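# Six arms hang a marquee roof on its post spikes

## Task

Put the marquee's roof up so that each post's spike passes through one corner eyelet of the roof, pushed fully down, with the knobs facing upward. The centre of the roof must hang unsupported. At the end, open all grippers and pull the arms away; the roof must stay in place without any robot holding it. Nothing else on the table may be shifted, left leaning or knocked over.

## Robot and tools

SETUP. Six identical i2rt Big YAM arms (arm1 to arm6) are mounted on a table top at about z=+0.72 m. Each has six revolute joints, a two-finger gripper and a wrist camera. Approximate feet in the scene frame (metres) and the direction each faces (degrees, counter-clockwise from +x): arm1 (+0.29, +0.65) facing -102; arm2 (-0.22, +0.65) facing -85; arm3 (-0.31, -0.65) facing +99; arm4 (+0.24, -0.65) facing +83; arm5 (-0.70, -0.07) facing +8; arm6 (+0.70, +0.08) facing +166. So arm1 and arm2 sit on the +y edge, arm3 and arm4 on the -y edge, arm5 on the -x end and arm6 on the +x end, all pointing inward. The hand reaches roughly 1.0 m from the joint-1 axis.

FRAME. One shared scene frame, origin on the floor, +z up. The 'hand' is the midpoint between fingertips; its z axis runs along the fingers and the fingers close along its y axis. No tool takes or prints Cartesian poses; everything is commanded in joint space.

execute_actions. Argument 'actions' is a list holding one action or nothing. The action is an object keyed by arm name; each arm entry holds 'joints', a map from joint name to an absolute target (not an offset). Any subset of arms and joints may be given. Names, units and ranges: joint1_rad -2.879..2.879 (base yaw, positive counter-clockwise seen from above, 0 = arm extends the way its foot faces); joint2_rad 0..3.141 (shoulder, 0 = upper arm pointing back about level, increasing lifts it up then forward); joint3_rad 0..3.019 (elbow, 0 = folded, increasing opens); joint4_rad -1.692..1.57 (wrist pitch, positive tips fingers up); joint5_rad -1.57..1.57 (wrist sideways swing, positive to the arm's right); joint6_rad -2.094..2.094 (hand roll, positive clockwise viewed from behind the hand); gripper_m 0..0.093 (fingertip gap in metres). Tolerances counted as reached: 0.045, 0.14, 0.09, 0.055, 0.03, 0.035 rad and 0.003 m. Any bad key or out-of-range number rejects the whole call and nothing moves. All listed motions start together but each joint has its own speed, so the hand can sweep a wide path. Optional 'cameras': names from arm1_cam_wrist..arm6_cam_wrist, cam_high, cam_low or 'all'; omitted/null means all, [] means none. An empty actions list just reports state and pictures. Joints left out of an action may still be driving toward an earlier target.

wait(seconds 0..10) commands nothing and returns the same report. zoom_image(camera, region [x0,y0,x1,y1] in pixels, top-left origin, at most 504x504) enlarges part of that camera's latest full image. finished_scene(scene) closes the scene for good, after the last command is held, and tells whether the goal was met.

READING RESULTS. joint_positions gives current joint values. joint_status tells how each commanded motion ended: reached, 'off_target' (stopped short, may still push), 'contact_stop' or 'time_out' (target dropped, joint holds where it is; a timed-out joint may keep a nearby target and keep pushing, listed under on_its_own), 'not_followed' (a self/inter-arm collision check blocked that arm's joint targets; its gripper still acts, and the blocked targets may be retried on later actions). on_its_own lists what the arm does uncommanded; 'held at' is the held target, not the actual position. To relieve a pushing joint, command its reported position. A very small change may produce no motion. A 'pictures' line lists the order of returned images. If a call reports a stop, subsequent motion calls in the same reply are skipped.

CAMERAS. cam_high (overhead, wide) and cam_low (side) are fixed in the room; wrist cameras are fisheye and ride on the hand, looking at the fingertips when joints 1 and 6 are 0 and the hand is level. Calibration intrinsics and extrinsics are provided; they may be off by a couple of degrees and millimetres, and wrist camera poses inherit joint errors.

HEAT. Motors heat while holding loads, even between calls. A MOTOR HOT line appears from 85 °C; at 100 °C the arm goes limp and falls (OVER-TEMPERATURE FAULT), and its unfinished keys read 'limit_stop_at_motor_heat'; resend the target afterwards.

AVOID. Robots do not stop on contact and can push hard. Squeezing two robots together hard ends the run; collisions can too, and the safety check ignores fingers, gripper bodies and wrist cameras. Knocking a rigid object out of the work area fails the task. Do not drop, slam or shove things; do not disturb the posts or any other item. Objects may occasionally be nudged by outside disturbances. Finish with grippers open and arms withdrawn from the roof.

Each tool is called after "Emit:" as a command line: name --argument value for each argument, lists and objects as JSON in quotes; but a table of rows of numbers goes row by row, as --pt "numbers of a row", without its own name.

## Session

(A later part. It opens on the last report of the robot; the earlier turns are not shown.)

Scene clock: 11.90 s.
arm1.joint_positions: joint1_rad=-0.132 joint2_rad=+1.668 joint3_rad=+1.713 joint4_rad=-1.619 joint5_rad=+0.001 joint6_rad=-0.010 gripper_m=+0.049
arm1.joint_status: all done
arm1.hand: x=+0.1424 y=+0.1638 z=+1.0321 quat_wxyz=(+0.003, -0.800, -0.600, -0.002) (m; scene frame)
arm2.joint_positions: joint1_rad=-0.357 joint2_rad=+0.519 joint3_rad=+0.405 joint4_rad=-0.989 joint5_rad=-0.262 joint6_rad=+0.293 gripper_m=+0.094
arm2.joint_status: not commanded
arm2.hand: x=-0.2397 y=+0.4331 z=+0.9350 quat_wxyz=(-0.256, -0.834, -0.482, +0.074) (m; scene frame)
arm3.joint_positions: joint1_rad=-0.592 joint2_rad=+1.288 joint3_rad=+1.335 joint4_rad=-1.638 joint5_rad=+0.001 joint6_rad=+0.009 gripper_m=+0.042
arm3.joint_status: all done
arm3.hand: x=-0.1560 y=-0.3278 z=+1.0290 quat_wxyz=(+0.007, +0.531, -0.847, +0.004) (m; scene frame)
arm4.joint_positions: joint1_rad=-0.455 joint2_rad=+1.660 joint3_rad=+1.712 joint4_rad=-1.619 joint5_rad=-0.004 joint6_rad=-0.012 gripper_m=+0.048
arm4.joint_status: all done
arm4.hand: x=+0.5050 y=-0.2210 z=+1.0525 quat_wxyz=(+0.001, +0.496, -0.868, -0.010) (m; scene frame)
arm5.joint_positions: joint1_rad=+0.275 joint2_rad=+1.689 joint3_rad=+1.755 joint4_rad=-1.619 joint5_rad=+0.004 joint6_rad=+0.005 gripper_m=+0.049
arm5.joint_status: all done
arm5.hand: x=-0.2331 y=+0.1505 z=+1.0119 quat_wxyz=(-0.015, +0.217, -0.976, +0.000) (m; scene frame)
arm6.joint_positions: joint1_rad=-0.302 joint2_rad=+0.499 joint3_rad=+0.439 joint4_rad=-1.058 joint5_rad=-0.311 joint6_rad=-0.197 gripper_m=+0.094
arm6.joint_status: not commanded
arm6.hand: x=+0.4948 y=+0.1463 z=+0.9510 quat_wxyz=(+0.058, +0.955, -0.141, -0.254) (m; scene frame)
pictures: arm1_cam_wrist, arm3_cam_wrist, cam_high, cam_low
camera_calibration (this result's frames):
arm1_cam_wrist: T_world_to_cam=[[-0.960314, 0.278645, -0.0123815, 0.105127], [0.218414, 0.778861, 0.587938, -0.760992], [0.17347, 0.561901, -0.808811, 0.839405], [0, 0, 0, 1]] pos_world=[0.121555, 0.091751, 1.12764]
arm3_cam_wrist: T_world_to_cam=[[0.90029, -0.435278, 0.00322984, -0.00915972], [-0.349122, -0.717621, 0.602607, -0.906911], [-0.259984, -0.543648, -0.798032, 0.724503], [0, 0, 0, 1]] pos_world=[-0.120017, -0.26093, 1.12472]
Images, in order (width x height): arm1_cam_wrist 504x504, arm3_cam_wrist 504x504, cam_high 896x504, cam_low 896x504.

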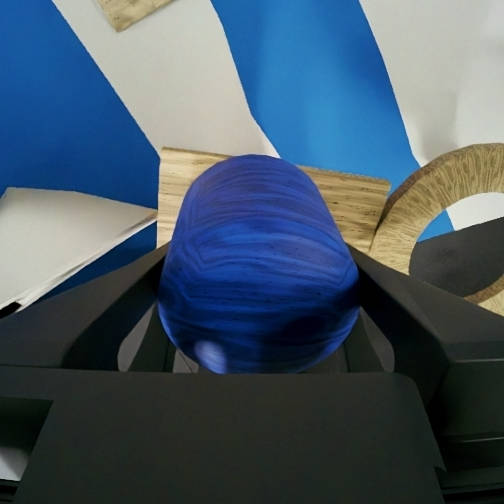

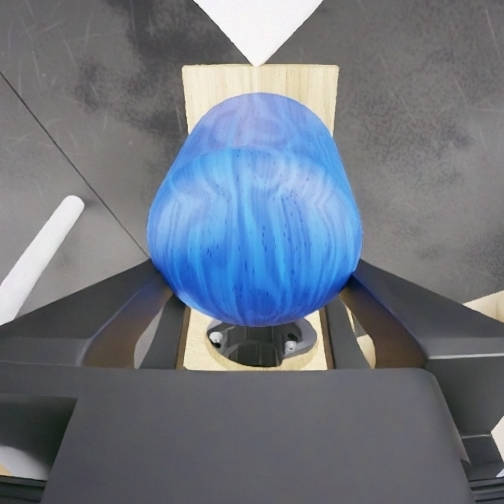

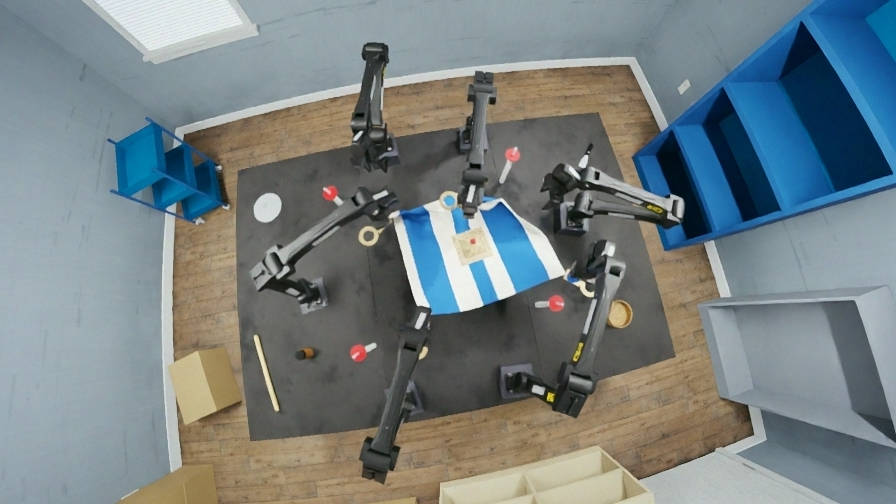

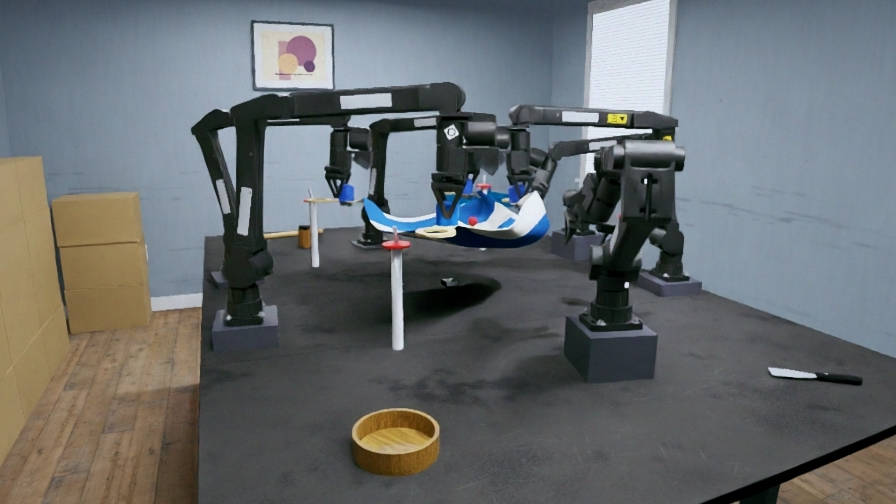

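Emit:
execute_actions --actions '[{"arm3":{"joints":{"joint2_rad":1.23,"joint3_rad":1.53,"joint4_rad":-1.68}},"arm4":{"joints":{"joint2_rad":1.45,"joint3_rad":1.74,"joint4_rad":-1.68}},"arm1":{"joints":{"joint2_rad":1.5,"joint3_rad":1.79,"joint4_rad":-1.68}},"arm5":{"joints":{"joint2_rad":1.58,"joint3_rad":1.88,"joint4_rad":-1.68}}}]' --cameras '[]'

Emit:
execute_actions --actions '[{"arm3":{"joints":{"joint1_rad":0.068,"joint6_rad":1.09}},"arm4":{"joints":{"joint1_rad":-0.285,"joint6_rad":0.31}},"arm1":{"joints":{"joint1_rad":0.265,"joint2_rad":1.35,"joint3_rad":1.64,"joint6_rad":2.05}},"arm5":{"joints":{"joint1_rad":0.69,"joint6_rad":1.52}}}]'

Scene clock: 14.60 s.
arm1.joint_positions: joint1_rad=-0.132 joint2_rad=+1.494 joint3_rad=+1.752 joint4_rad=-1.670 joint5_rad=+0.001 joint6_rad=-0.009 gripper_m=+0.049
arm1.joint_status: all done
arm1.hand: x=+0.1536 y=+0.2001 z=+1.1275 quat_wxyz=(-0.044, -0.798, -0.598, +0.063) (m; scene frame)
arm2.joint_positions: joint1_rad=-0.357 joint2_rad=+0.519 joint3_rad=+0.405 joint4_rad=-0.989 joint5_rad=-0.262 joint6_rad=+0.293 gripper_m=+0.094
arm2.joint_status: not commanded
arm2.hand: x=-0.2397 y=+0.4331 z=+0.9350 quat_wxyz=(-0.256, -0.834, -0.482, +0.074) (m; scene frame)
arm3.joint_positions: joint1_rad=-0.592 joint2_rad=+1.222 joint3_rad=+1.489 joint4_rad=-1.669 joint5_rad=+0.001 joint6_rad=+0.009 gripper_m=+0.042
arm3.joint_status: all done
arm3.hand: x=-0.1526 y=-0.3212 z=+1.1119 quat_wxyz=(-0.072, +0.529, -0.844, -0.047) (m; scene frame)
arm4.joint_positions: joint1_rad=-0.455 joint2_rad=+1.443 joint3_rad=+1.712 joint4_rad=-1.673 joint5_rad=-0.005 joint6_rad=-0.012 gripper_m=+0.048
arm4.joint_status: all done
arm4.hand: x=+0.4770 y=-0.2696 z=+1.1504 quat_wxyz=(-0.070, +0.494, -0.865, -0.050) (m; scene frame)
arm5.joint_positions: joint1_rad=+0.275 joint2_rad=+1.579 joint3_rad=+1.829 joint4_rad=-1.671 joint5_rad=+0.004 joint6_rad=+0.005 gripper_m=+0.049
arm5.joint_status: all done
arm5.hand: x=-0.2518 y=+0.1419 z=+1.0935 quat_wxyz=(-0.079, +0.216, -0.973, -0.014) (m; scene frame)
arm6.joint_positions: joint1_rad=-0.302 joint2_rad=+0.499 joint3_rad=+0.439 joint4_rad=-1.058 joint5_rad=-0.311 joint6_rad=-0.197 gripper_m=+0.094
arm6.joint_status: not commanded
arm6.hand: x=+0.4948 y=+0.1463 z=+0.9510 quat_wxyz=(+0.058, +0.955, -0.141, -0.254) (m; scene frame)
pictures: none
No camera images: the call's "cameras" was empty. Leave "cameras" out to get every camera's image.

Scene clock: 16.97 s.
arm1.joint_positions: joint1_rad=+0.252 joint2_rad=+1.356 joint3_rad=+1.634 joint4_rad=-1.680 joint5_rad=+0.006 joint6_rad=+2.044 gripper_m=+0.049
arm1.joint_status: all done
arm1.hand: x=+0.3257 y=+0.2338 z=+1.1377 quat_wxyz=(-0.080, -0.978, +0.191, -0.020) (m; scene frame)
arm2.joint_positions: joint1_rad=-0.357 joint2_rad=+0.519 joint3_rad=+0.405 joint4_rad=-0.989 joint5_rad=-0.262 joint6_rad=+0.293 gripper_m=+0.094
arm2.joint_status: not commanded
arm2.hand: x=-0.2397 y=+0.4331 z=+0.9350 quat_wxyz=(-0.256, -0.834, -0.482, +0.074) (m; scene frame)
arm3.joint_positions: joint1_rad=+0.039 joint2_rad=+1.233 joint3_rad=+1.489 joint4_rad=-1.669 joint5_rad=+0.015 joint6_rad=+1.086 gripper_m=+0.042
arm3.joint_status: all done
arm3.hand: x=-0.3758 y=-0.2889 z=+1.1081 quat_wxyz=(-0.019, +0.328, -0.941, -0.079) (m; scene frame)
arm4.joint_positions: joint1_rad=-0.264 joint2_rad=+1.443 joint3_rad=+1.712 joint4_rad=-1.676 joint5_rad=-0.022 joint6_rad=+0.279 gripper_m=+0.048
arm4.joint_status: all done
arm4.hand: x=+0.3966 y=-0.2321 z=+1.1516 quat_wxyz=(-0.050, +0.450, -0.889, -0.071) (m; scene frame)
arm5.joint_positions: joint1_rad=+0.660 joint2_rad=+1.585 joint3_rad=+1.829 joint4_rad=-1.671 joint5_rad=+0.015 joint6_rad=+1.516 gripper_m=+0.049
arm5.joint_status: all done
arm5.hand: x=-0.3625 y=+0.2957 z=+1.0901 quat_wxyz=(-0.040, -0.337, -0.938, -0.066) (m; scene frame)
arm6.joint_positions: joint1_rad=-0.302 joint2_rad=+0.499 joint3_rad=+0.439 joint4_rad=-1.058 joint5_rad=-0.311 joint6_rad=-0.197 gripper_m=+0.094
arm6.joint_status: not commanded
arm6.hand: x=+0.4948 y=+0.1463 z=+0.9510 quat_wxyz=(+0.058, +0.955, -0.141, -0.254) (m; scene frame)
pictures: arm1_cam_wrist, arm2_cam_wrist, arm3_cam_wrist, arm4_cam_wrist, arm5_cam_wrist, arm6_cam_wrist, cam_high, cam_low
camera_calibration (this result's frames):
arm1_cam_wrist: T_world_to_cam=[[0.374008, 0.91281, -0.163998, -0.147463], [0.75155, -0.194694, 0.630291, -0.911807], [0.543407, -0.358986, -0.75884, 0.891626], [0, 0, 0, 1]] pos_world=[0.255904, 0.277163, 1.22712]
arm3_cam_wrist: T_world_to_cam=[[0.62194, -0.772055, -0.130848, 0.152129], [-0.624969, -0.590074, 0.511104, -0.968867], [-0.47181, -0.2361, -0.849501, 0.817884], [0, 0, 0, 1]] pos_world=[-0.314241, -0.261149, 1.20989]
arm4_cam_wrist: T_world_to_cam=[[0.814496, -0.576338, -0.0665722, -0.385679], [-0.492569, -0.747576, 0.44554, -0.485369], [-0.306549, -0.330099, -0.892784, 1.19604], [0, 0, 0, 1]] pos_world=[0.4417, -0.190322, 1.25838]
arm5_cam_wrist: T_world_to_cam=[[-0.61712, -0.772693, -0.148693, 0.169125], [-0.699944, 0.452722, 0.552378, -0.985193], [-0.359502, 0.44496, -0.820225, 0.758099], [0, 0, 0, 1]] pos_world=[-0.312672, 0.239376, 1.19116]
Images, in order (width x height): arm1_cam_wrist 504x504, arm2_cam_wrist 504x504, arm3_cam_wrist 504x504, arm4_cam_wrist 504x504, arm5_cam_wrist 504x504, arm6_cam_wrist 504x504, cam_high 896x504, cam_low 896x504.

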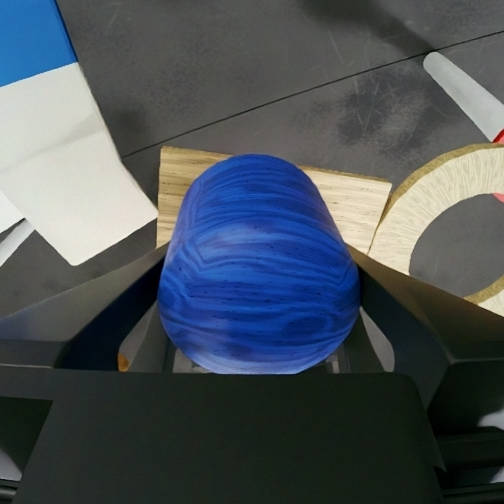

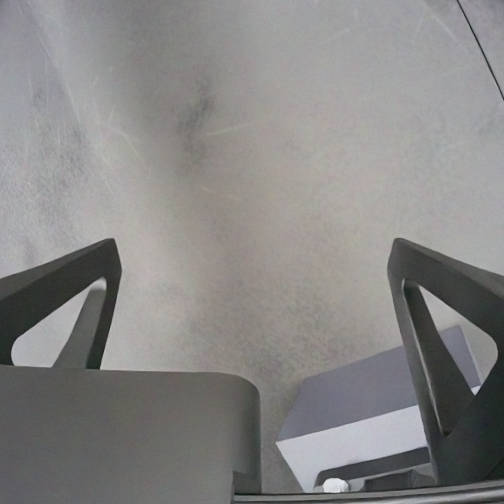

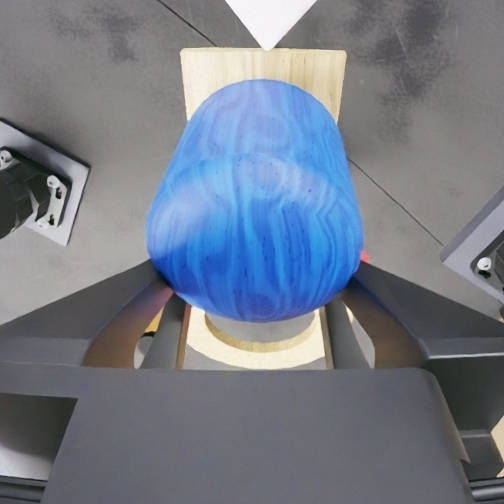

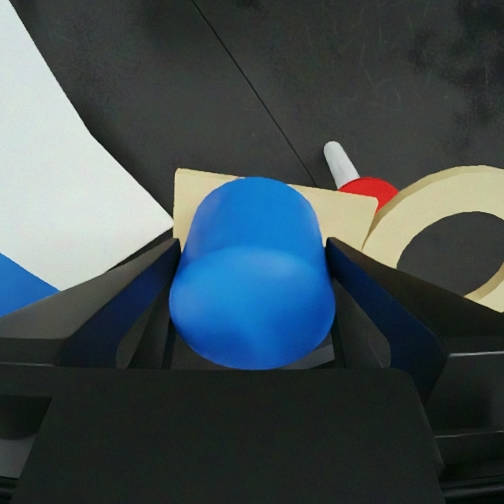

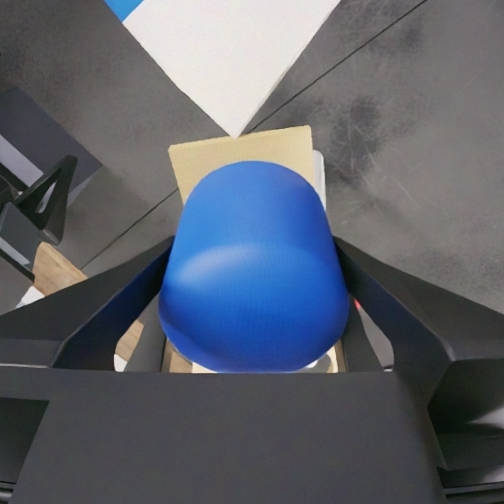

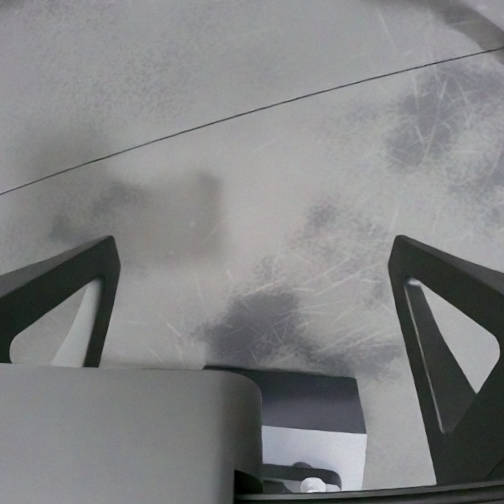

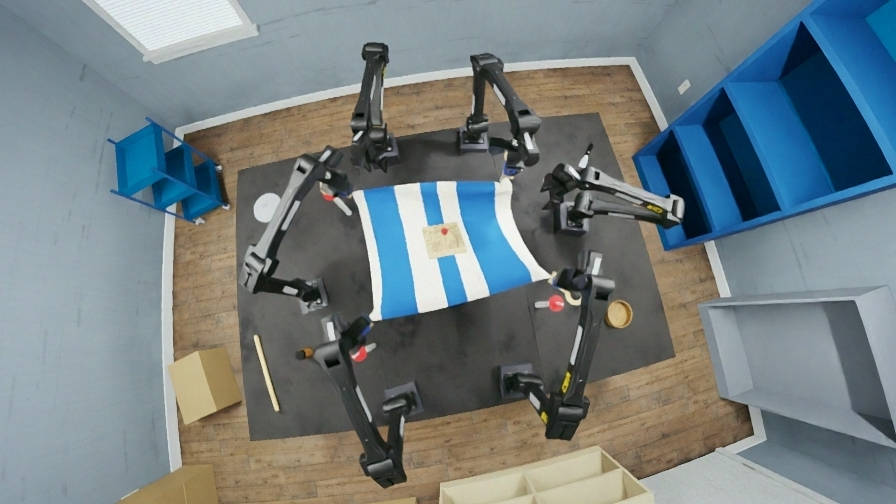

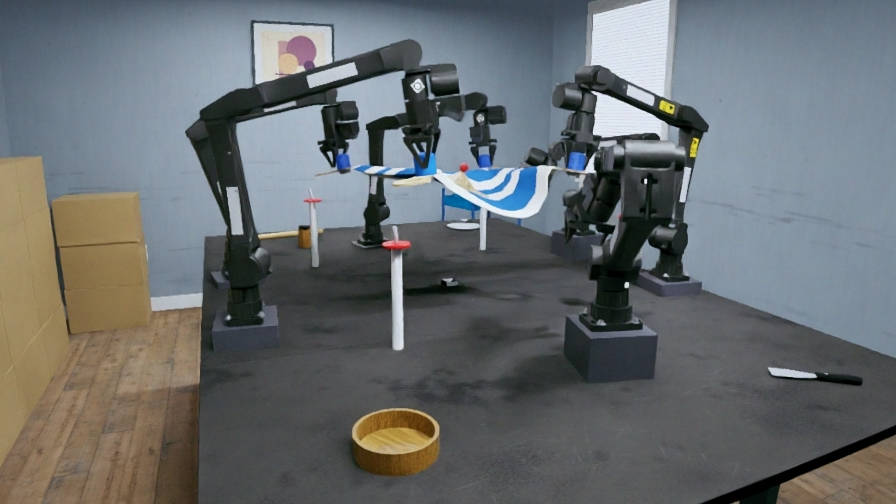

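Emit:
execute_actions --actions '[{"arm3":{"joints":{"joint1_rad":0.06,"joint2_rad":1.11,"joint3_rad":1.36}},"arm4":{"joints":{"joint1_rad":-0.31,"joint2_rad":1.33,"joint3_rad":1.5}},"arm1":{"joints":{"joint1_rad":0.36,"joint2_rad":1.18,"joint3_rad":1.35}},"arm5":{"joints":{"joint1_rad":0.69,"joint2_rad":1.48,"joint3_rad":1.75}}}]' --cameras '["arm1_cam_wrist","arm3_cam_wrist","arm4_cam_wrist","arm5_cam_wrist","cam_high"]'

Scene clock: 18.97 s.
arm1.joint_positions: joint1_rad=+0.348 joint2_rad=+1.180 joint3_rad=+1.349 joint4_rad=-1.680 joint5_rad=+0.015 joint6_rad=+2.061 gripper_m=+0.049
arm1.joint_status: all done
arm1.hand: x=+0.3481 y=+0.3222 z=+1.0856 quat_wxyz=(-0.029, -0.988, +0.152, -0.002) (m; scene frame)
arm2.joint_positions: joint1_rad=-0.357 joint2_rad=+0.519 joint3_rad=+0.405 joint4_rad=-0.989 joint5_rad=-0.262 joint6_rad=+0.293 gripper_m=+0.094
arm2.joint_status: not commanded
arm2.hand: x=-0.2397 y=+0.4331 z=+0.9350 quat_wxyz=(-0.256, -0.834, -0.482, +0.074) (m; scene frame)
arm3.joint_positions: joint1_rad=+0.039 joint2_rad=+1.109 joint3_rad=+1.372 joint4_rad=-1.669 joint5_rad=+0.013 joint6_rad=+1.086 gripper_m=+0.042
arm3.joint_status: all done
arm3.hand: x=-0.3676 y=-0.3338 z=+1.1002 quat_wxyz=(-0.019, +0.328, -0.941, -0.082) (m; scene frame)
arm4.joint_positions: joint1_rad=-0.274 joint2_rad=+1.329 joint3_rad=+1.505 joint4_rad=-1.677 joint5_rad=-0.021 joint6_rad=+0.291 gripper_m=+0.048
arm4.joint_status: all done
arm4.hand: x=+0.3794 y=-0.2882 z=+1.1133 quat_wxyz=(-0.016, +0.442, -0.896, -0.039) (m; scene frame)
arm5.joint_positions: joint1_rad=+0.660 joint2_rad=+1.492 joint3_rad=+1.750 joint4_rad=-1.671 joint5_rad=+0.020 joint6_rad=+1.516 gripper_m=+0.049
arm5.joint_status: all done
arm5.hand: x=-0.3845 y=+0.2707 z=+1.1003 quat_wxyz=(-0.045, -0.337, -0.938, -0.071) (m; scene frame)
arm6.joint_positions: joint1_rad=-0.302 joint2_rad=+0.499 joint3_rad=+0.439 joint4_rad=-1.058 joint5_rad=-0.311 joint6_rad=-0.197 gripper_m=+0.094
arm6.joint_status: not commanded
arm6.hand: x=+0.4948 y=+0.1463 z=+0.9510 quat_wxyz=(+0.058, +0.955, -0.141, -0.254) (m; scene frame)
pictures: arm1_cam_wrist, arm3_cam_wrist, arm4_cam_wrist, arm5_cam_wrist, cam_high
camera_calibration (this result's frames):
arm1_cam_wrist: T_world_to_cam=[[0.297897, 0.951947, -0.0710988, -0.331982], [0.780913, -0.200182, 0.591694, -0.845157], [0.549028, -0.231786, -0.803021, 0.876728], [0, 0, 0, 1]] pos_world=[0.277543, 0.350057, 1.1805]
arm3_cam_wrist: T_world_to_cam=[[0.621762, -0.771001, -0.137728, 0.119198], [-0.623184, -0.593532, 0.509275, -0.984655], [-0.474398, -0.230818, -0.849512, 0.805265], [0, 0, 0, 1]] pos_world=[-0.305718, -0.306653, 1.20196]
arm4_cam_wrist: T_world_to_cam=[[0.800854, -0.597375, -0.0421478, -0.434611], [-0.490505, -0.694701, 0.526113, -0.59396], [-0.343567, -0.400666, -0.84937, 1.08346], [0, 0, 0, 1]] pos_world=[0.42896, -0.238145, 1.21443]
arm5_cam_wrist: T_world_to_cam=[[-0.616038, -0.771055, -0.161156, 0.151411], [-0.706244, 0.450029, 0.546528, -0.990098], [-0.348879, 0.450497, -0.821788, 0.773965], [0, 0, 0, 1]] pos_world=[-0.335956, 0.21365, 1.20155]
Images, in order (width x height): arm1_cam_wrist 504x504, arm3_cam_wrist 504x504, arm4_cam_wrist 504x504, arm5_cam_wrist 504x504, cam_high 896x504.

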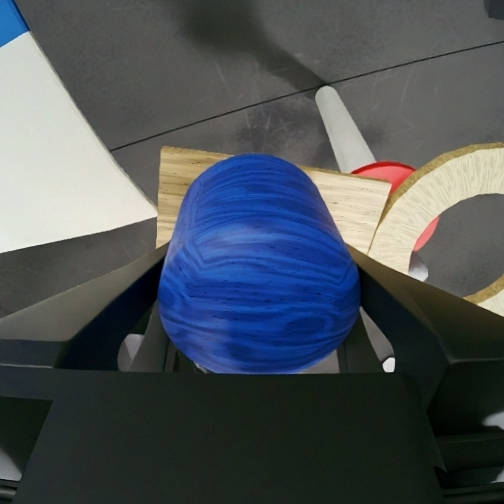

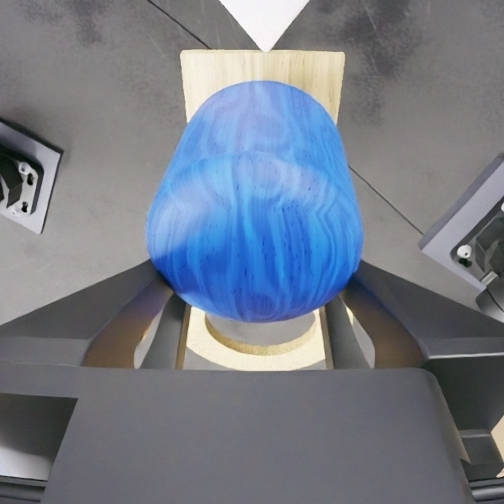

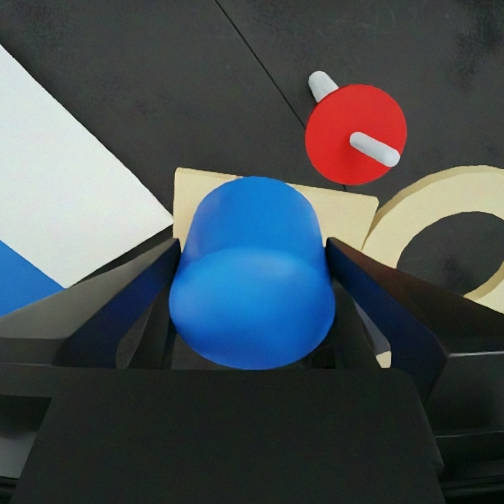

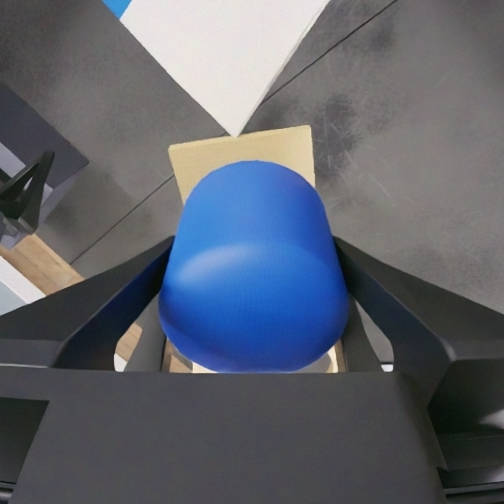

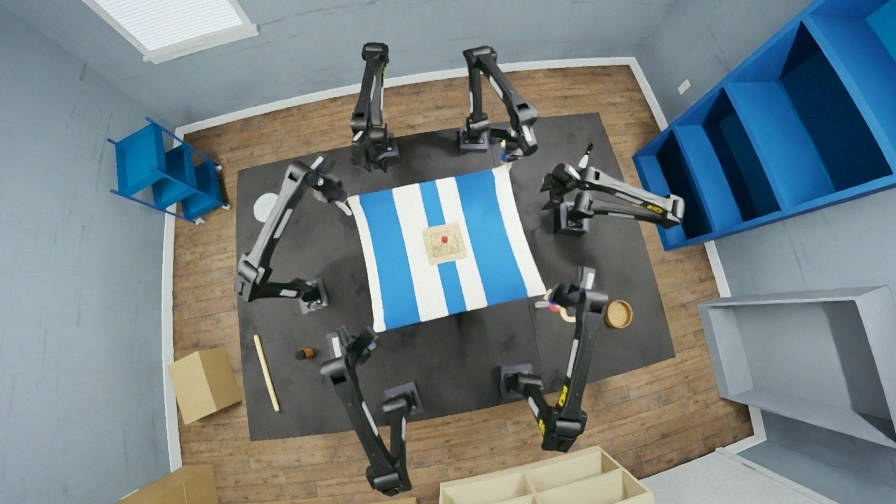

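Emit:
execute_actions --actions '[{"arm3":{"joints":{"joint1_rad":0.0,"joint2_rad":1.175,"joint3_rad":1.41}},"arm4":{"joints":{"joint1_rad":-0.24,"joint2_rad":1.43,"joint3_rad":1.59}},"arm1":{"joints":{"joint2_rad":1.315,"joint3_rad":1.475}},"arm5":{"joints":{"joint1_rad":0.61,"joint2_rad":1.505,"joint3_rad":1.76}}}]' --cameras '["arm1_cam_wrist","arm3_cam_wrist","arm4_cam_wrist","arm5_cam_wrist","cam_low"]'

Scene clock: 20.67 s.
arm1.joint_positions: joint1_rad=+0.348 joint2_rad=+1.326 joint3_rad=+1.415 joint4_rad=-1.680 joint5_rad=+0.013 joint6_rad=+2.059 gripper_m=+0.049
arm1.joint_status: all done
arm1.hand: x=+0.3559 y=+0.2831 z=+1.0627 quat_wxyz=(+0.010, -0.988, +0.151, +0.010) (m; scene frame)
arm2.joint_positions: joint1_rad=-0.357 joint2_rad=+0.519 joint3_rad=+0.405 joint4_rad=-0.989 joint5_rad=-0.262 joint6_rad=+0.293 gripper_m=+0.094
arm2.joint_status: not commanded
arm2.hand: x=-0.2397 y=+0.4331 z=+0.9350 quat_wxyz=(-0.256, -0.834, -0.482, +0.074) (m; scene frame)
arm3.joint_positions: joint1_rad=+0.000 joint2_rad=+1.184 joint3_rad=+1.372 joint4_rad=-1.669 joint5_rad=+0.007 joint6_rad=+1.086 gripper_m=+0.042
arm3.joint_status: all done
arm3.hand: x=-0.3586 y=-0.3159 z=+1.0770 quat_wxyz=(-0.011, +0.311, -0.949, -0.045) (m; scene frame)
arm4.joint_positions: joint1_rad=-0.241 joint2_rad=+1.436 joint3_rad=+1.529 joint4_rad=-1.677 joint5_rad=-0.009 joint6_rad=+0.292 gripper_m=+0.048
arm4.joint_status: all done
arm4.hand: x=+0.3771 y=-0.2606 z=+1.0826 quat_wxyz=(+0.010, +0.456, -0.890, -0.006) (m; scene frame)
arm5.joint_positions: joint1_rad=+0.596 joint2_rad=+1.506 joint3_rad=+1.750 joint4_rad=-1.671 joint5_rad=+0.013 joint6_rad=+1.516 gripper_m=+0.049
arm5.joint_status: all done
arm5.hand: x=-0.3618 y=+0.2527 z=+1.0943 quat_wxyz=(-0.040, -0.367, -0.927, -0.065) (m; scene frame)
arm6.joint_positions: joint1_rad=-0.302 joint2_rad=+0.499 joint3_rad=+0.439 joint4_rad=-1.058 joint5_rad=-0.311 joint6_rad=-0.197 gripper_m=+0.094
arm6.joint_status: not commanded
arm6.hand: x=+0.4948 y=+0.1463 z=+0.9510 quat_wxyz=(+0.058, +0.955, -0.141, -0.254) (m; scene frame)
pictures: arm1_cam_wrist, arm3_cam_wrist, arm4_cam_wrist, arm5_cam_wrist, cam_low
camera_calibration (this result's frames):
arm1_cam_wrist: T_world_to_cam=[[0.296298, 0.955095, 0.00122667, -0.375963], [0.788255, -0.245265, 0.564357, -0.806316], [0.539315, -0.166251, -0.82553, 0.853853], [0, 0, 0, 1]] pos_world=[0.286484, 0.303273, 1.16039]
arm3_cam_wrist: T_world_to_cam=[[0.592765, -0.801941, -0.0743027, 0.0357383], [-0.648276, -0.529846, 0.546811, -0.985965], [-0.477879, -0.275962, -0.833953, 0.761687], [0, 0, 0, 1]] pos_world=[-0.296368, -0.283553, 1.177]
arm4_cam_wrist: T_world_to_cam=[[0.81959, -0.572891, -0.00829397, -0.45487], [-0.459131, -0.665365, 0.588632, -0.631607], [-0.34274, -0.478629, -0.808359, 1.00265], [0, 0, 0, 1]] pos_world=[0.426466, -0.200941, 1.17851]
arm5_cam_wrist: T_world_to_cam=[[-0.665694, -0.731285, -0.148569, 0.108783], [-0.668127, 0.49542, 0.555126, -0.969806], [-0.332351, 0.468807, -0.81839, 0.782725], [0, 0, 0, 1]] pos_world=[-0.315398, 0.193066, 1.1951]
Images, in order (width x height): arm1_cam_wrist 504x504, arm3_cam_wrist 504x504, arm4_cam_wrist 504x504, arm5_cam_wrist 504x504, cam_low 896x504.

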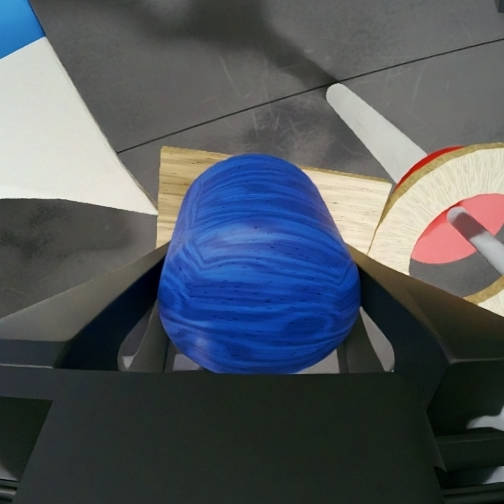

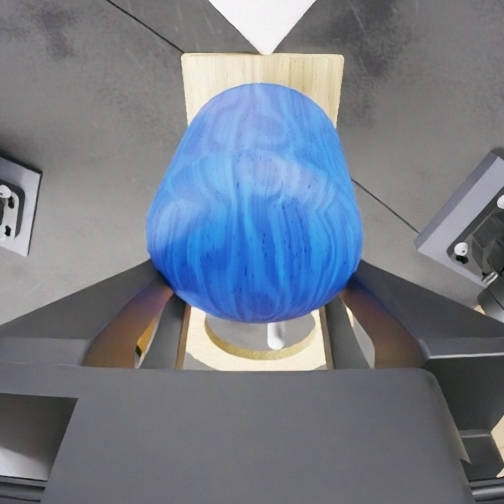

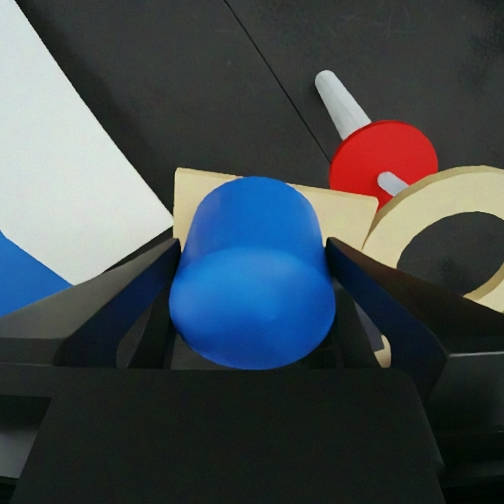

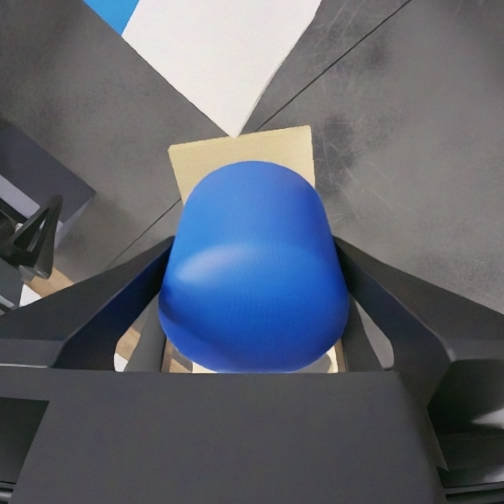

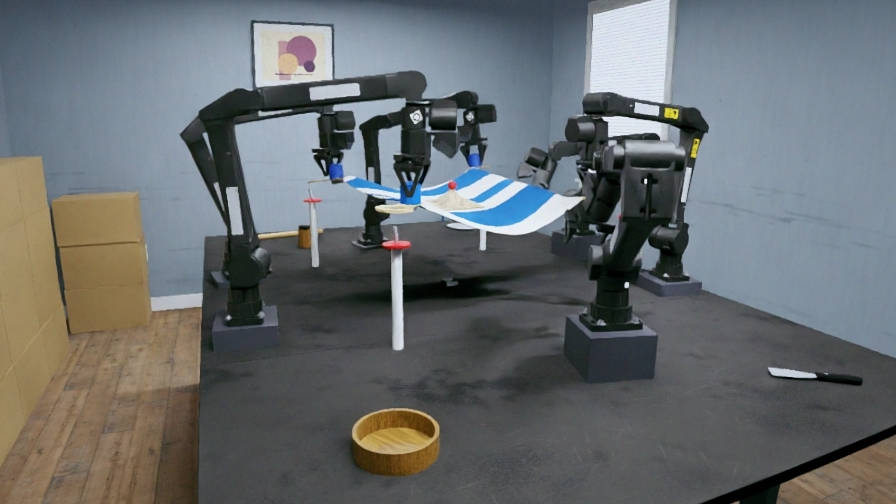

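Emit:
execute_actions --actions '[{"arm3":{"joints":{"joint3_rad":1.30,"joint4_rad":-1.62}},"arm4":{"joints":{"joint2_rad":1.5,"joint3_rad":1.57}},"arm1":{"joints":{"joint3_rad":1.34,"joint4_rad":-1.62}},"arm5":{"joints":{"joint3_rad":1.70,"joint4_rad":-1.66}}}]' --cameras '["arm1_cam_wrist","arm3_cam_wrist","arm4_cam_wrist","cam_high","cam_low"]'

Scene clock: 21.80 s.
arm1.joint_positions: joint1_rad=+0.340 joint2_rad=+1.305 joint3_rad=+1.378 joint4_rad=-1.641 joint5_rad=+0.008 joint6_rad=+2.058 gripper_m=+0.049
arm1.joint_status: all done
arm1.hand: x=+0.3536 y=+0.2846 z=+1.0560 quat_wxyz=(-0.001, -0.988, +0.154, +0.004) (m; scene frame)
arm2.joint_positions: joint1_rad=-0.357 joint2_rad=+0.519 joint3_rad=+0.405 joint4_rad=-0.989 joint5_rad=-0.262 joint6_rad=+0.293 gripper_m=+0.094
arm2.joint_status: not commanded
arm2.hand: x=-0.2397 y=+0.4331 z=+0.9350 quat_wxyz=(-0.256, -0.834, -0.482, +0.074) (m; scene frame)
arm3.joint_positions: joint1_rad=+0.000 joint2_rad=+1.180 joint3_rad=+1.308 joint4_rad=-1.632 joint5_rad=+0.007 joint6_rad=+1.086 gripper_m=+0.042
arm3.joint_status: all done
arm3.hand: x=-0.3583 y=-0.3193 z=+1.0538 quat_wxyz=(-0.009, +0.311, -0.950, -0.034) (m; scene frame)
arm4.joint_positions: joint1_rad=-0.241 joint2_rad=+1.496 joint3_rad=+1.529 joint4_rad=-1.677 joint5_rad=-0.009 joint6_rad=+0.292 gripper_m=+0.048
arm4.joint_status: all done
arm4.hand: x=+0.3801 y=-0.2510 z=+1.0585 quat_wxyz=(+0.032, +0.456, -0.889, +0.015) (m; scene frame)
arm5.joint_positions: joint1_rad=+0.596 joint2_rad=+1.511 joint3_rad=+1.696 joint4_rad=-1.660 joint5_rad=+0.013 joint6_rad=+1.516 gripper_m=+0.049
arm5.joint_status: all done
arm5.hand: x=-0.3652 y=+0.2492 z=+1.0706 quat_wxyz=(-0.030, -0.367, -0.929, -0.044) (m; scene frame)
arm6.joint_positions: joint1_rad=-0.302 joint2_rad=+0.499 joint3_rad=+0.439 joint4_rad=-1.058 joint5_rad=-0.311 joint6_rad=-0.197 gripper_m=+0.094
arm6.joint_status: not commanded
arm6.hand: x=+0.4948 y=+0.1463 z=+0.9510 quat_wxyz=(+0.058, +0.955, -0.141, -0.254) (m; scene frame)
pictures: arm1_cam_wrist, arm3_cam_wrist, arm4_cam_wrist, cam_high, cam_low
camera_calibration (this result's frames):
arm1_cam_wrist: T_world_to_cam=[[0.302266, 0.953071, -0.0170304, -0.358959], [0.781593, -0.237575, 0.576775, -0.813274], [0.545662, -0.18765, -0.816725, 0.844281], [0, 0, 0, 1]] pos_world=[0.283459, 0.307329, 1.15251]
arm3_cam_wrist: T_world_to_cam=[[0.592979, -0.803328, -0.055141, 0.0104464], [-0.649649, -0.517751, 0.556678, -0.981859], [-0.475744, -0.294276, -0.828896, 0.731118], [0, 0, 0, 1]] pos_world=[-0.296233, -0.284816, 1.15318]
arm4_cam_wrist: T_world_to_cam=[[0.820056, -0.572222, 0.00837501, -0.469654], [-0.446534, -0.630641, 0.634743, -0.654575], [-0.357933, -0.524264, -0.772678, 0.945339], [0, 0, 0, 1]] pos_world=[0.43122, -0.185941, 1.14986]
Images, in order (width x height): arm1_cam_wrist 504x504, arm3_cam_wrist 504x504, arm4_cam_wrist 504x504, cam_high 896x504, cam_low 896x504.

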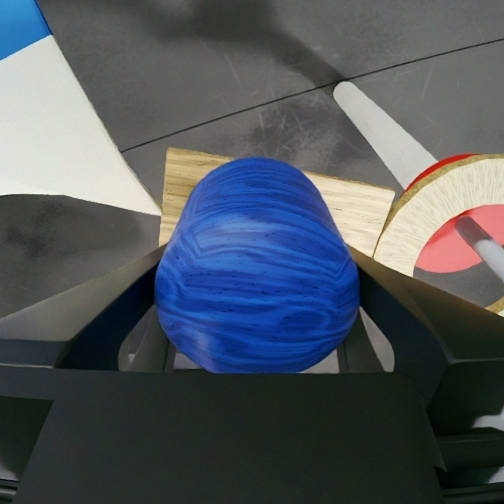

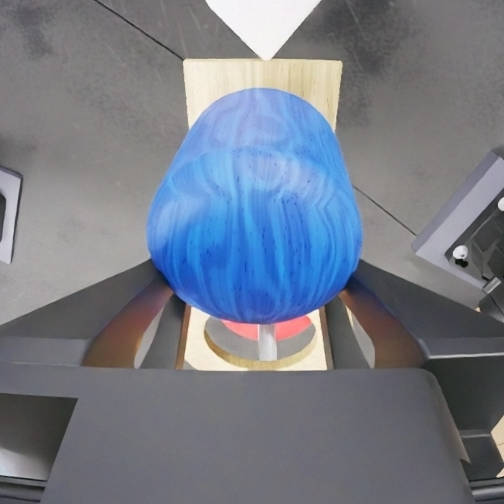

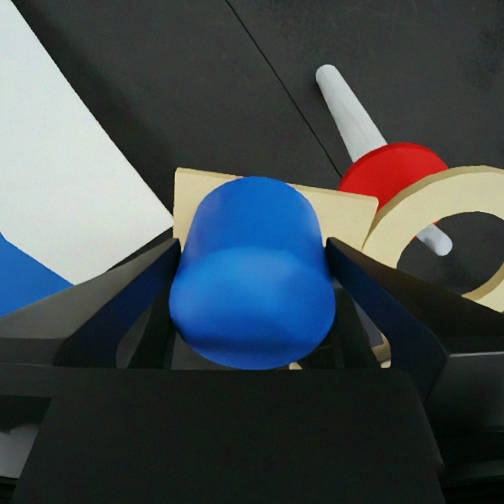

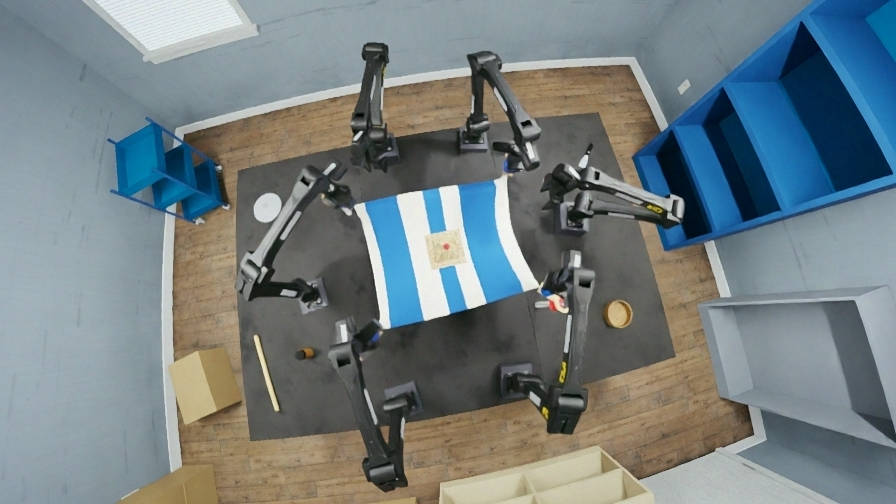

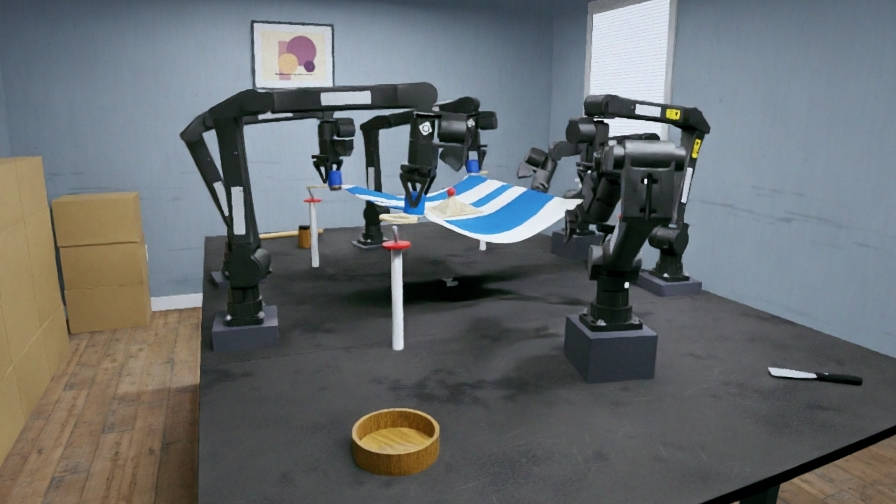

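Emit:
execute_actions --actions '[{"arm3":{"joints":{"joint3_rad":1.22,"joint4_rad":-1.58}},"arm4":{"joints":{"joint3_rad":1.45,"joint4_rad":-1.55}},"arm1":{"joints":{"joint1_rad":0.33,"joint3_rad":1.27,"joint4_rad":-1.56}},"arm5":{"joints":{"joint3_rad":1.60,"joint4_rad":-1.62}}}]' --cameras '["arm1_cam_wrist","arm3_cam_wrist","arm4_cam_wrist","cam_high","cam_low"]'

Scene clock: 23.23 s.
arm1.joint_positions: joint1_rad=+0.313 joint2_rad=+1.277 joint3_rad=+1.334 joint4_rad=-1.596 joint5_rad=-0.018 joint6_rad=+2.070 gripper_m=+0.049
arm1.joint_status: all done
arm1.hand: x=+0.3475 y=+0.2870 z=+1.0487 quat_wxyz=(-0.010, -0.985, +0.174, -0.013) (m; scene frame)
arm2.joint_positions: joint1_rad=-0.357 joint2_rad=+0.519 joint3_rad=+0.405 joint4_rad=-0.989 joint5_rad=-0.262 joint6_rad=+0.293 gripper_m=+0.094
arm2.joint_status: not commanded
arm2.hand: x=-0.2397 y=+0.4331 z=+0.9350 quat_wxyz=(-0.256, -0.834, -0.482, +0.074) (m; scene frame)
arm3.joint_positions: joint1_rad=-0.001 joint2_rad=+1.176 joint3_rad=+1.241 joint4_rad=-1.585 joint5_rad=+0.007 joint6_rad=+1.087 gripper_m=+0.042
arm3.joint_status: all done
arm3.hand: x=-0.3573 y=-0.3219 z=+1.0293 quat_wxyz=(-0.008, +0.311, -0.950, -0.027) (m; scene frame)
arm4.joint_positions: joint1_rad=-0.241 joint2_rad=+1.496 joint3_rad=+1.448 joint4_rad=-1.565 joint5_rad=-0.009 joint6_rad=+0.292 gripper_m=+0.048
arm4.joint_status: all done
arm4.hand: x=+0.3821 y=-0.2437 z=+1.0273 quat_wxyz=(+0.020, +0.456, -0.890, +0.004) (m; scene frame)
arm5.joint_positions: joint1_rad=+0.596 joint2_rad=+1.514 joint3_rad=+1.593 joint4_rad=-1.620 joint5_rad=+0.012 joint6_rad=+1.516 gripper_m=+0.049
arm5.joint_status: all done
arm5.hand: x=-0.3717 y=+0.2429 z=+1.0295 quat_wxyz=(-0.016, -0.368, -0.930, -0.014) (m; scene frame)
arm6.joint_positions: joint1_rad=-0.302 joint2_rad=+0.499 joint3_rad=+0.439 joint4_rad=-1.058 joint5_rad=-0.311 joint6_rad=-0.197 gripper_m=+0.094
arm6.joint_status: not commanded
arm6.hand: x=+0.4948 y=+0.1463 z=+0.9510 quat_wxyz=(+0.058, +0.955, -0.141, -0.254) (m; scene frame)
pictures: arm1_cam_wrist, arm3_cam_wrist, arm4_cam_wrist, cam_high, cam_low
camera_calibration (this result's frames):
arm1_cam_wrist: T_world_to_cam=[[0.340588, 0.939726, -0.030258, -0.355067], [0.753875, -0.253715, 0.606053, -0.820234], [0.561847, -0.229225, -0.794848, 0.825525], [0, 0, 0, 1]] pos_world=[0.275467, 0.314791, 1.14253]
arm3_cam_wrist: T_world_to_cam=[[0.591555, -0.805204, -0.0413434, -0.00885017], [-0.651909, -0.507848, 0.563121, -0.973263], [-0.474424, -0.306165, -0.825339, 0.703504], [0, 0, 0, 1]] pos_world=[-0.295485, -0.286008, 1.12833]
arm4_cam_wrist: T_world_to_cam=[[0.819772, -0.57269, -0.000320536, -0.458007], [-0.45322, -0.649099, 0.610952, -0.60678], [-0.350094, -0.500696, -0.791668, 0.94797], [0, 0, 0, 1]] pos_world=[0.432336, -0.181512, 1.12104]
Images, in order (width x height): arm1_cam_wrist 504x504, arm3_cam_wrist 504x504, arm4_cam_wrist 504x504, cam_high 896x504, cam_low 896x504.

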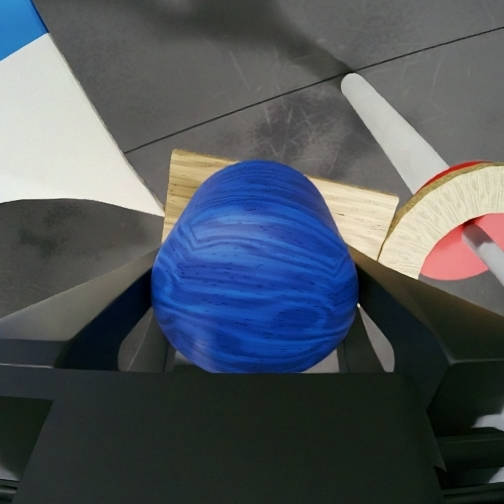

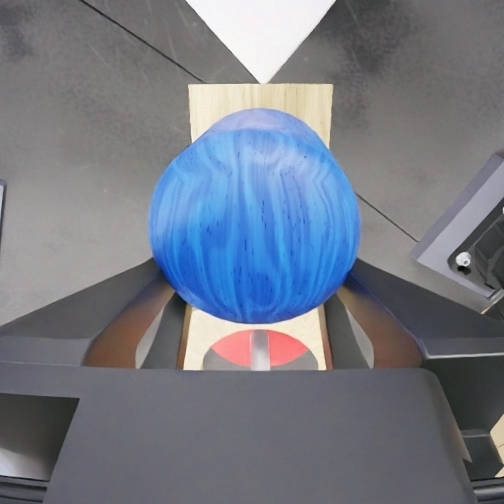

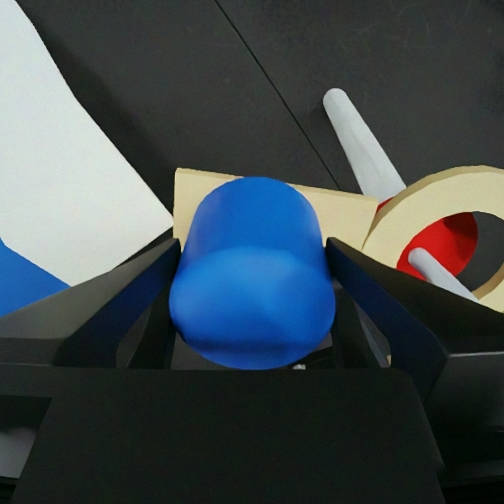

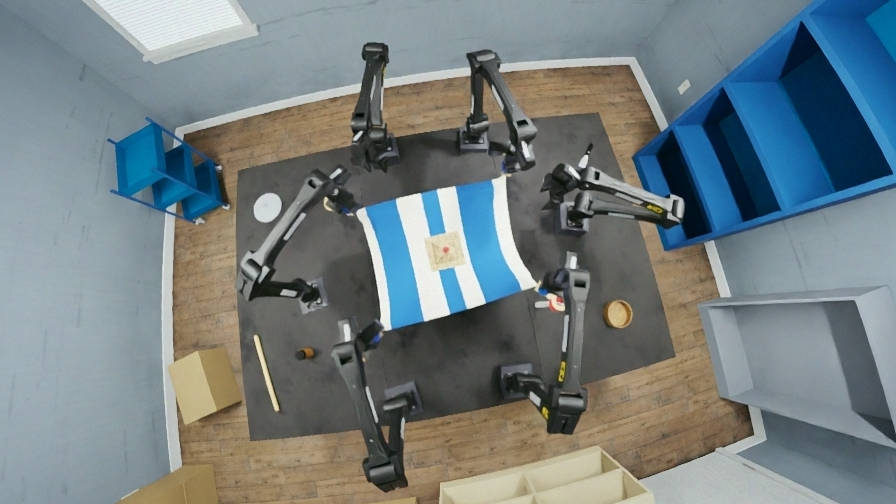

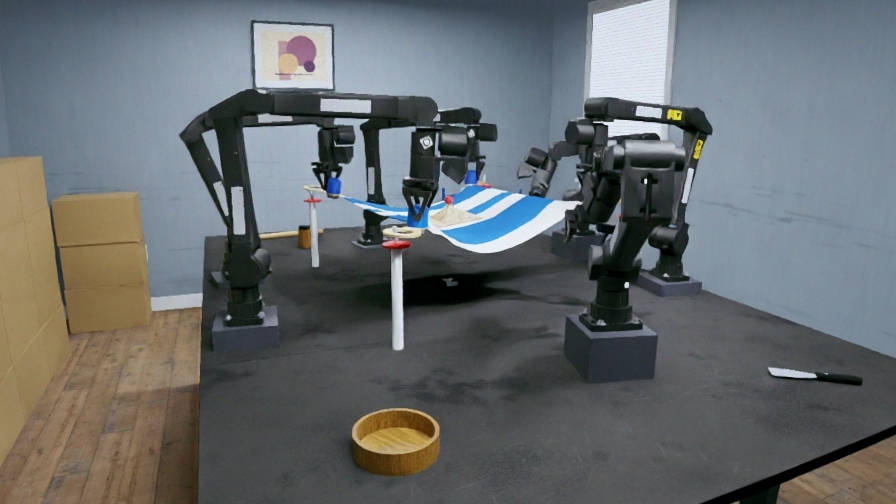

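Emit:
execute_actions --actions '[{"arm1":{"joints":{"joint1_rad":0.29,"joint2_rad":1.27,"joint3_rad":1.42,"joint4_rad":-1.68}}}]' --cameras '["arm1_cam_wrist","cam_low","arm2_cam_wrist"]'

Emit:
zoom_image --camera "cam_low" --region '[260, 150, 520, 280]'

Scene clock: 24.37 s.
arm1.joint_positions: joint1_rad=+0.283 joint2_rad=+1.268 joint3_rad=+1.360 joint4_rad=-1.665 joint5_rad=+0.006 joint6_rad=+2.070 gripper_m=+0.049
arm1.joint_status: all done
arm1.hand: x=+0.3311 y=+0.2976 z=+1.0617 quat_wxyz=(+0.002, -0.982, +0.188, +0.004) (m; scene frame)
arm2.joint_positions: joint1_rad=-0.357 joint2_rad=+0.519 joint3_rad=+0.405 joint4_rad=-0.989 joint5_rad=-0.262 joint6_rad=+0.293 gripper_m=+0.094
arm2.joint_status: not commanded
arm2.hand: x=-0.2397 y=+0.4331 z=+0.9350 quat_wxyz=(-0.256, -0.834, -0.482, +0.074) (m; scene frame)
arm3.joint_positions: joint1_rad=-0.001 joint2_rad=+1.176 joint3_rad=+1.241 joint4_rad=-1.585 joint5_rad=+0.007 joint6_rad=+1.087 gripper_m=+0.042
arm3.joint_status: not commanded
arm3.hand: x=-0.3573 y=-0.3219 z=+1.0293 quat_wxyz=(-0.008, +0.311, -0.950, -0.027) (m; scene frame)
arm4.joint_positions: joint1_rad=-0.241 joint2_rad=+1.496 joint3_rad=+1.448 joint4_rad=-1.565 joint5_rad=-0.009 joint6_rad=+0.292 gripper_m=+0.048
arm4.joint_status: not commanded
arm4.hand: x=+0.3821 y=-0.2437 z=+1.0273 quat_wxyz=(+0.020, +0.456, -0.890, +0.004) (m; scene frame)
arm5.joint_positions: joint1_rad=+0.596 joint2_rad=+1.514 joint3_rad=+1.593 joint4_rad=-1.620 joint5_rad=+0.009 joint6_rad=+1.516 gripper_m=+0.049
arm5.joint_status: not commanded
arm5.hand: x=-0.3720 y=+0.2432 z=+1.0295 quat_wxyz=(-0.015, -0.368, -0.930, -0.015) (m; scene frame)
arm6.joint_positions: joint1_rad=-0.302 joint2_rad=+0.499 joint3_rad=+0.439 joint4_rad=-1.058 joint5_rad=-0.311 joint6_rad=-0.197 gripper_m=+0.094
arm6.joint_status: not commanded
arm6.hand: x=+0.4948 y=+0.1463 z=+0.9510 quat_wxyz=(+0.058, +0.955, -0.141, -0.254) (m; scene frame)
pictures: arm1_cam_wrist, arm2_cam_wrist, cam_low
camera_calibration (this result's frames):
arm1_cam_wrist: T_world_to_cam=[[0.368029, 0.929737, -0.0119517, -0.384642], [0.762515, -0.29443, 0.576093, -0.771953], [0.532096, -0.221132, -0.817297, 0.878806], [0, 0, 0, 1]] pos_world=[0.262576, 0.324663, 1.15837]
Images, in order (width x height): arm1_cam_wrist 504x504, arm2_cam_wrist 504x504, cam_low 896x504.

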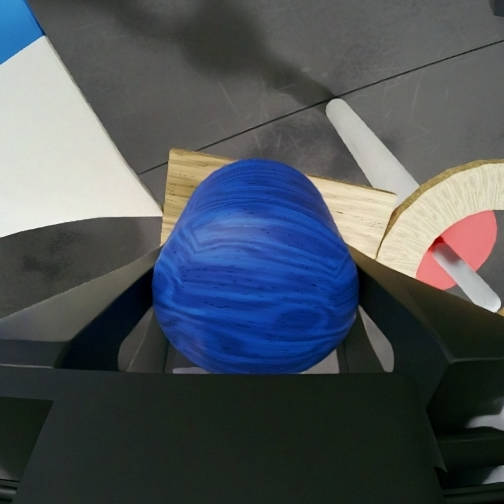

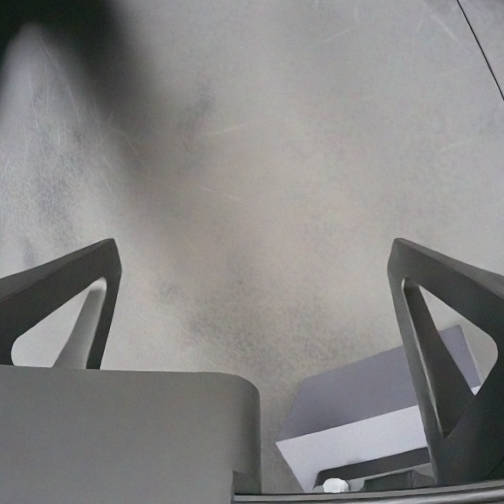

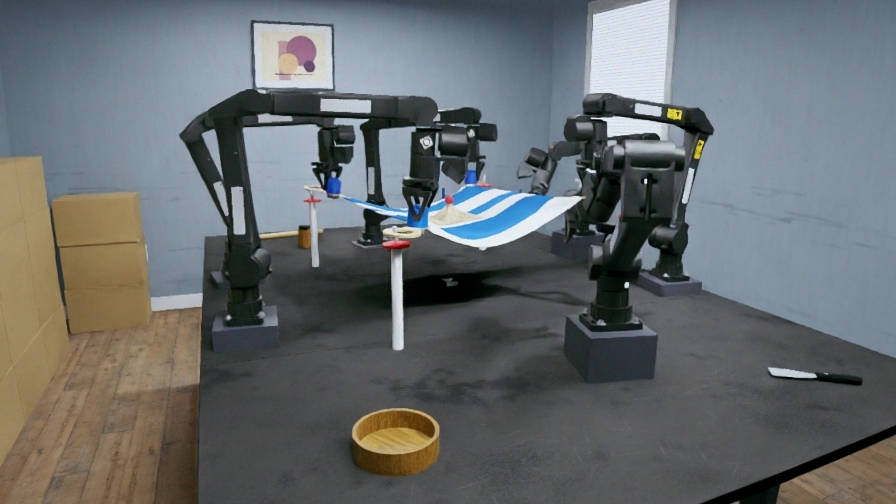

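Region (260, 150, 520, 280) of cam_low's 896x504 image, scaled by 1.938, with more detail than that image has.

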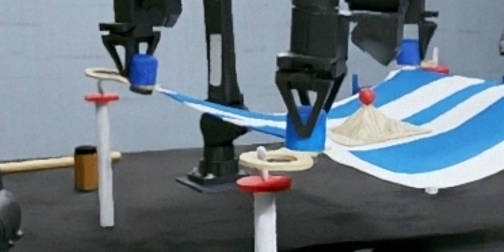

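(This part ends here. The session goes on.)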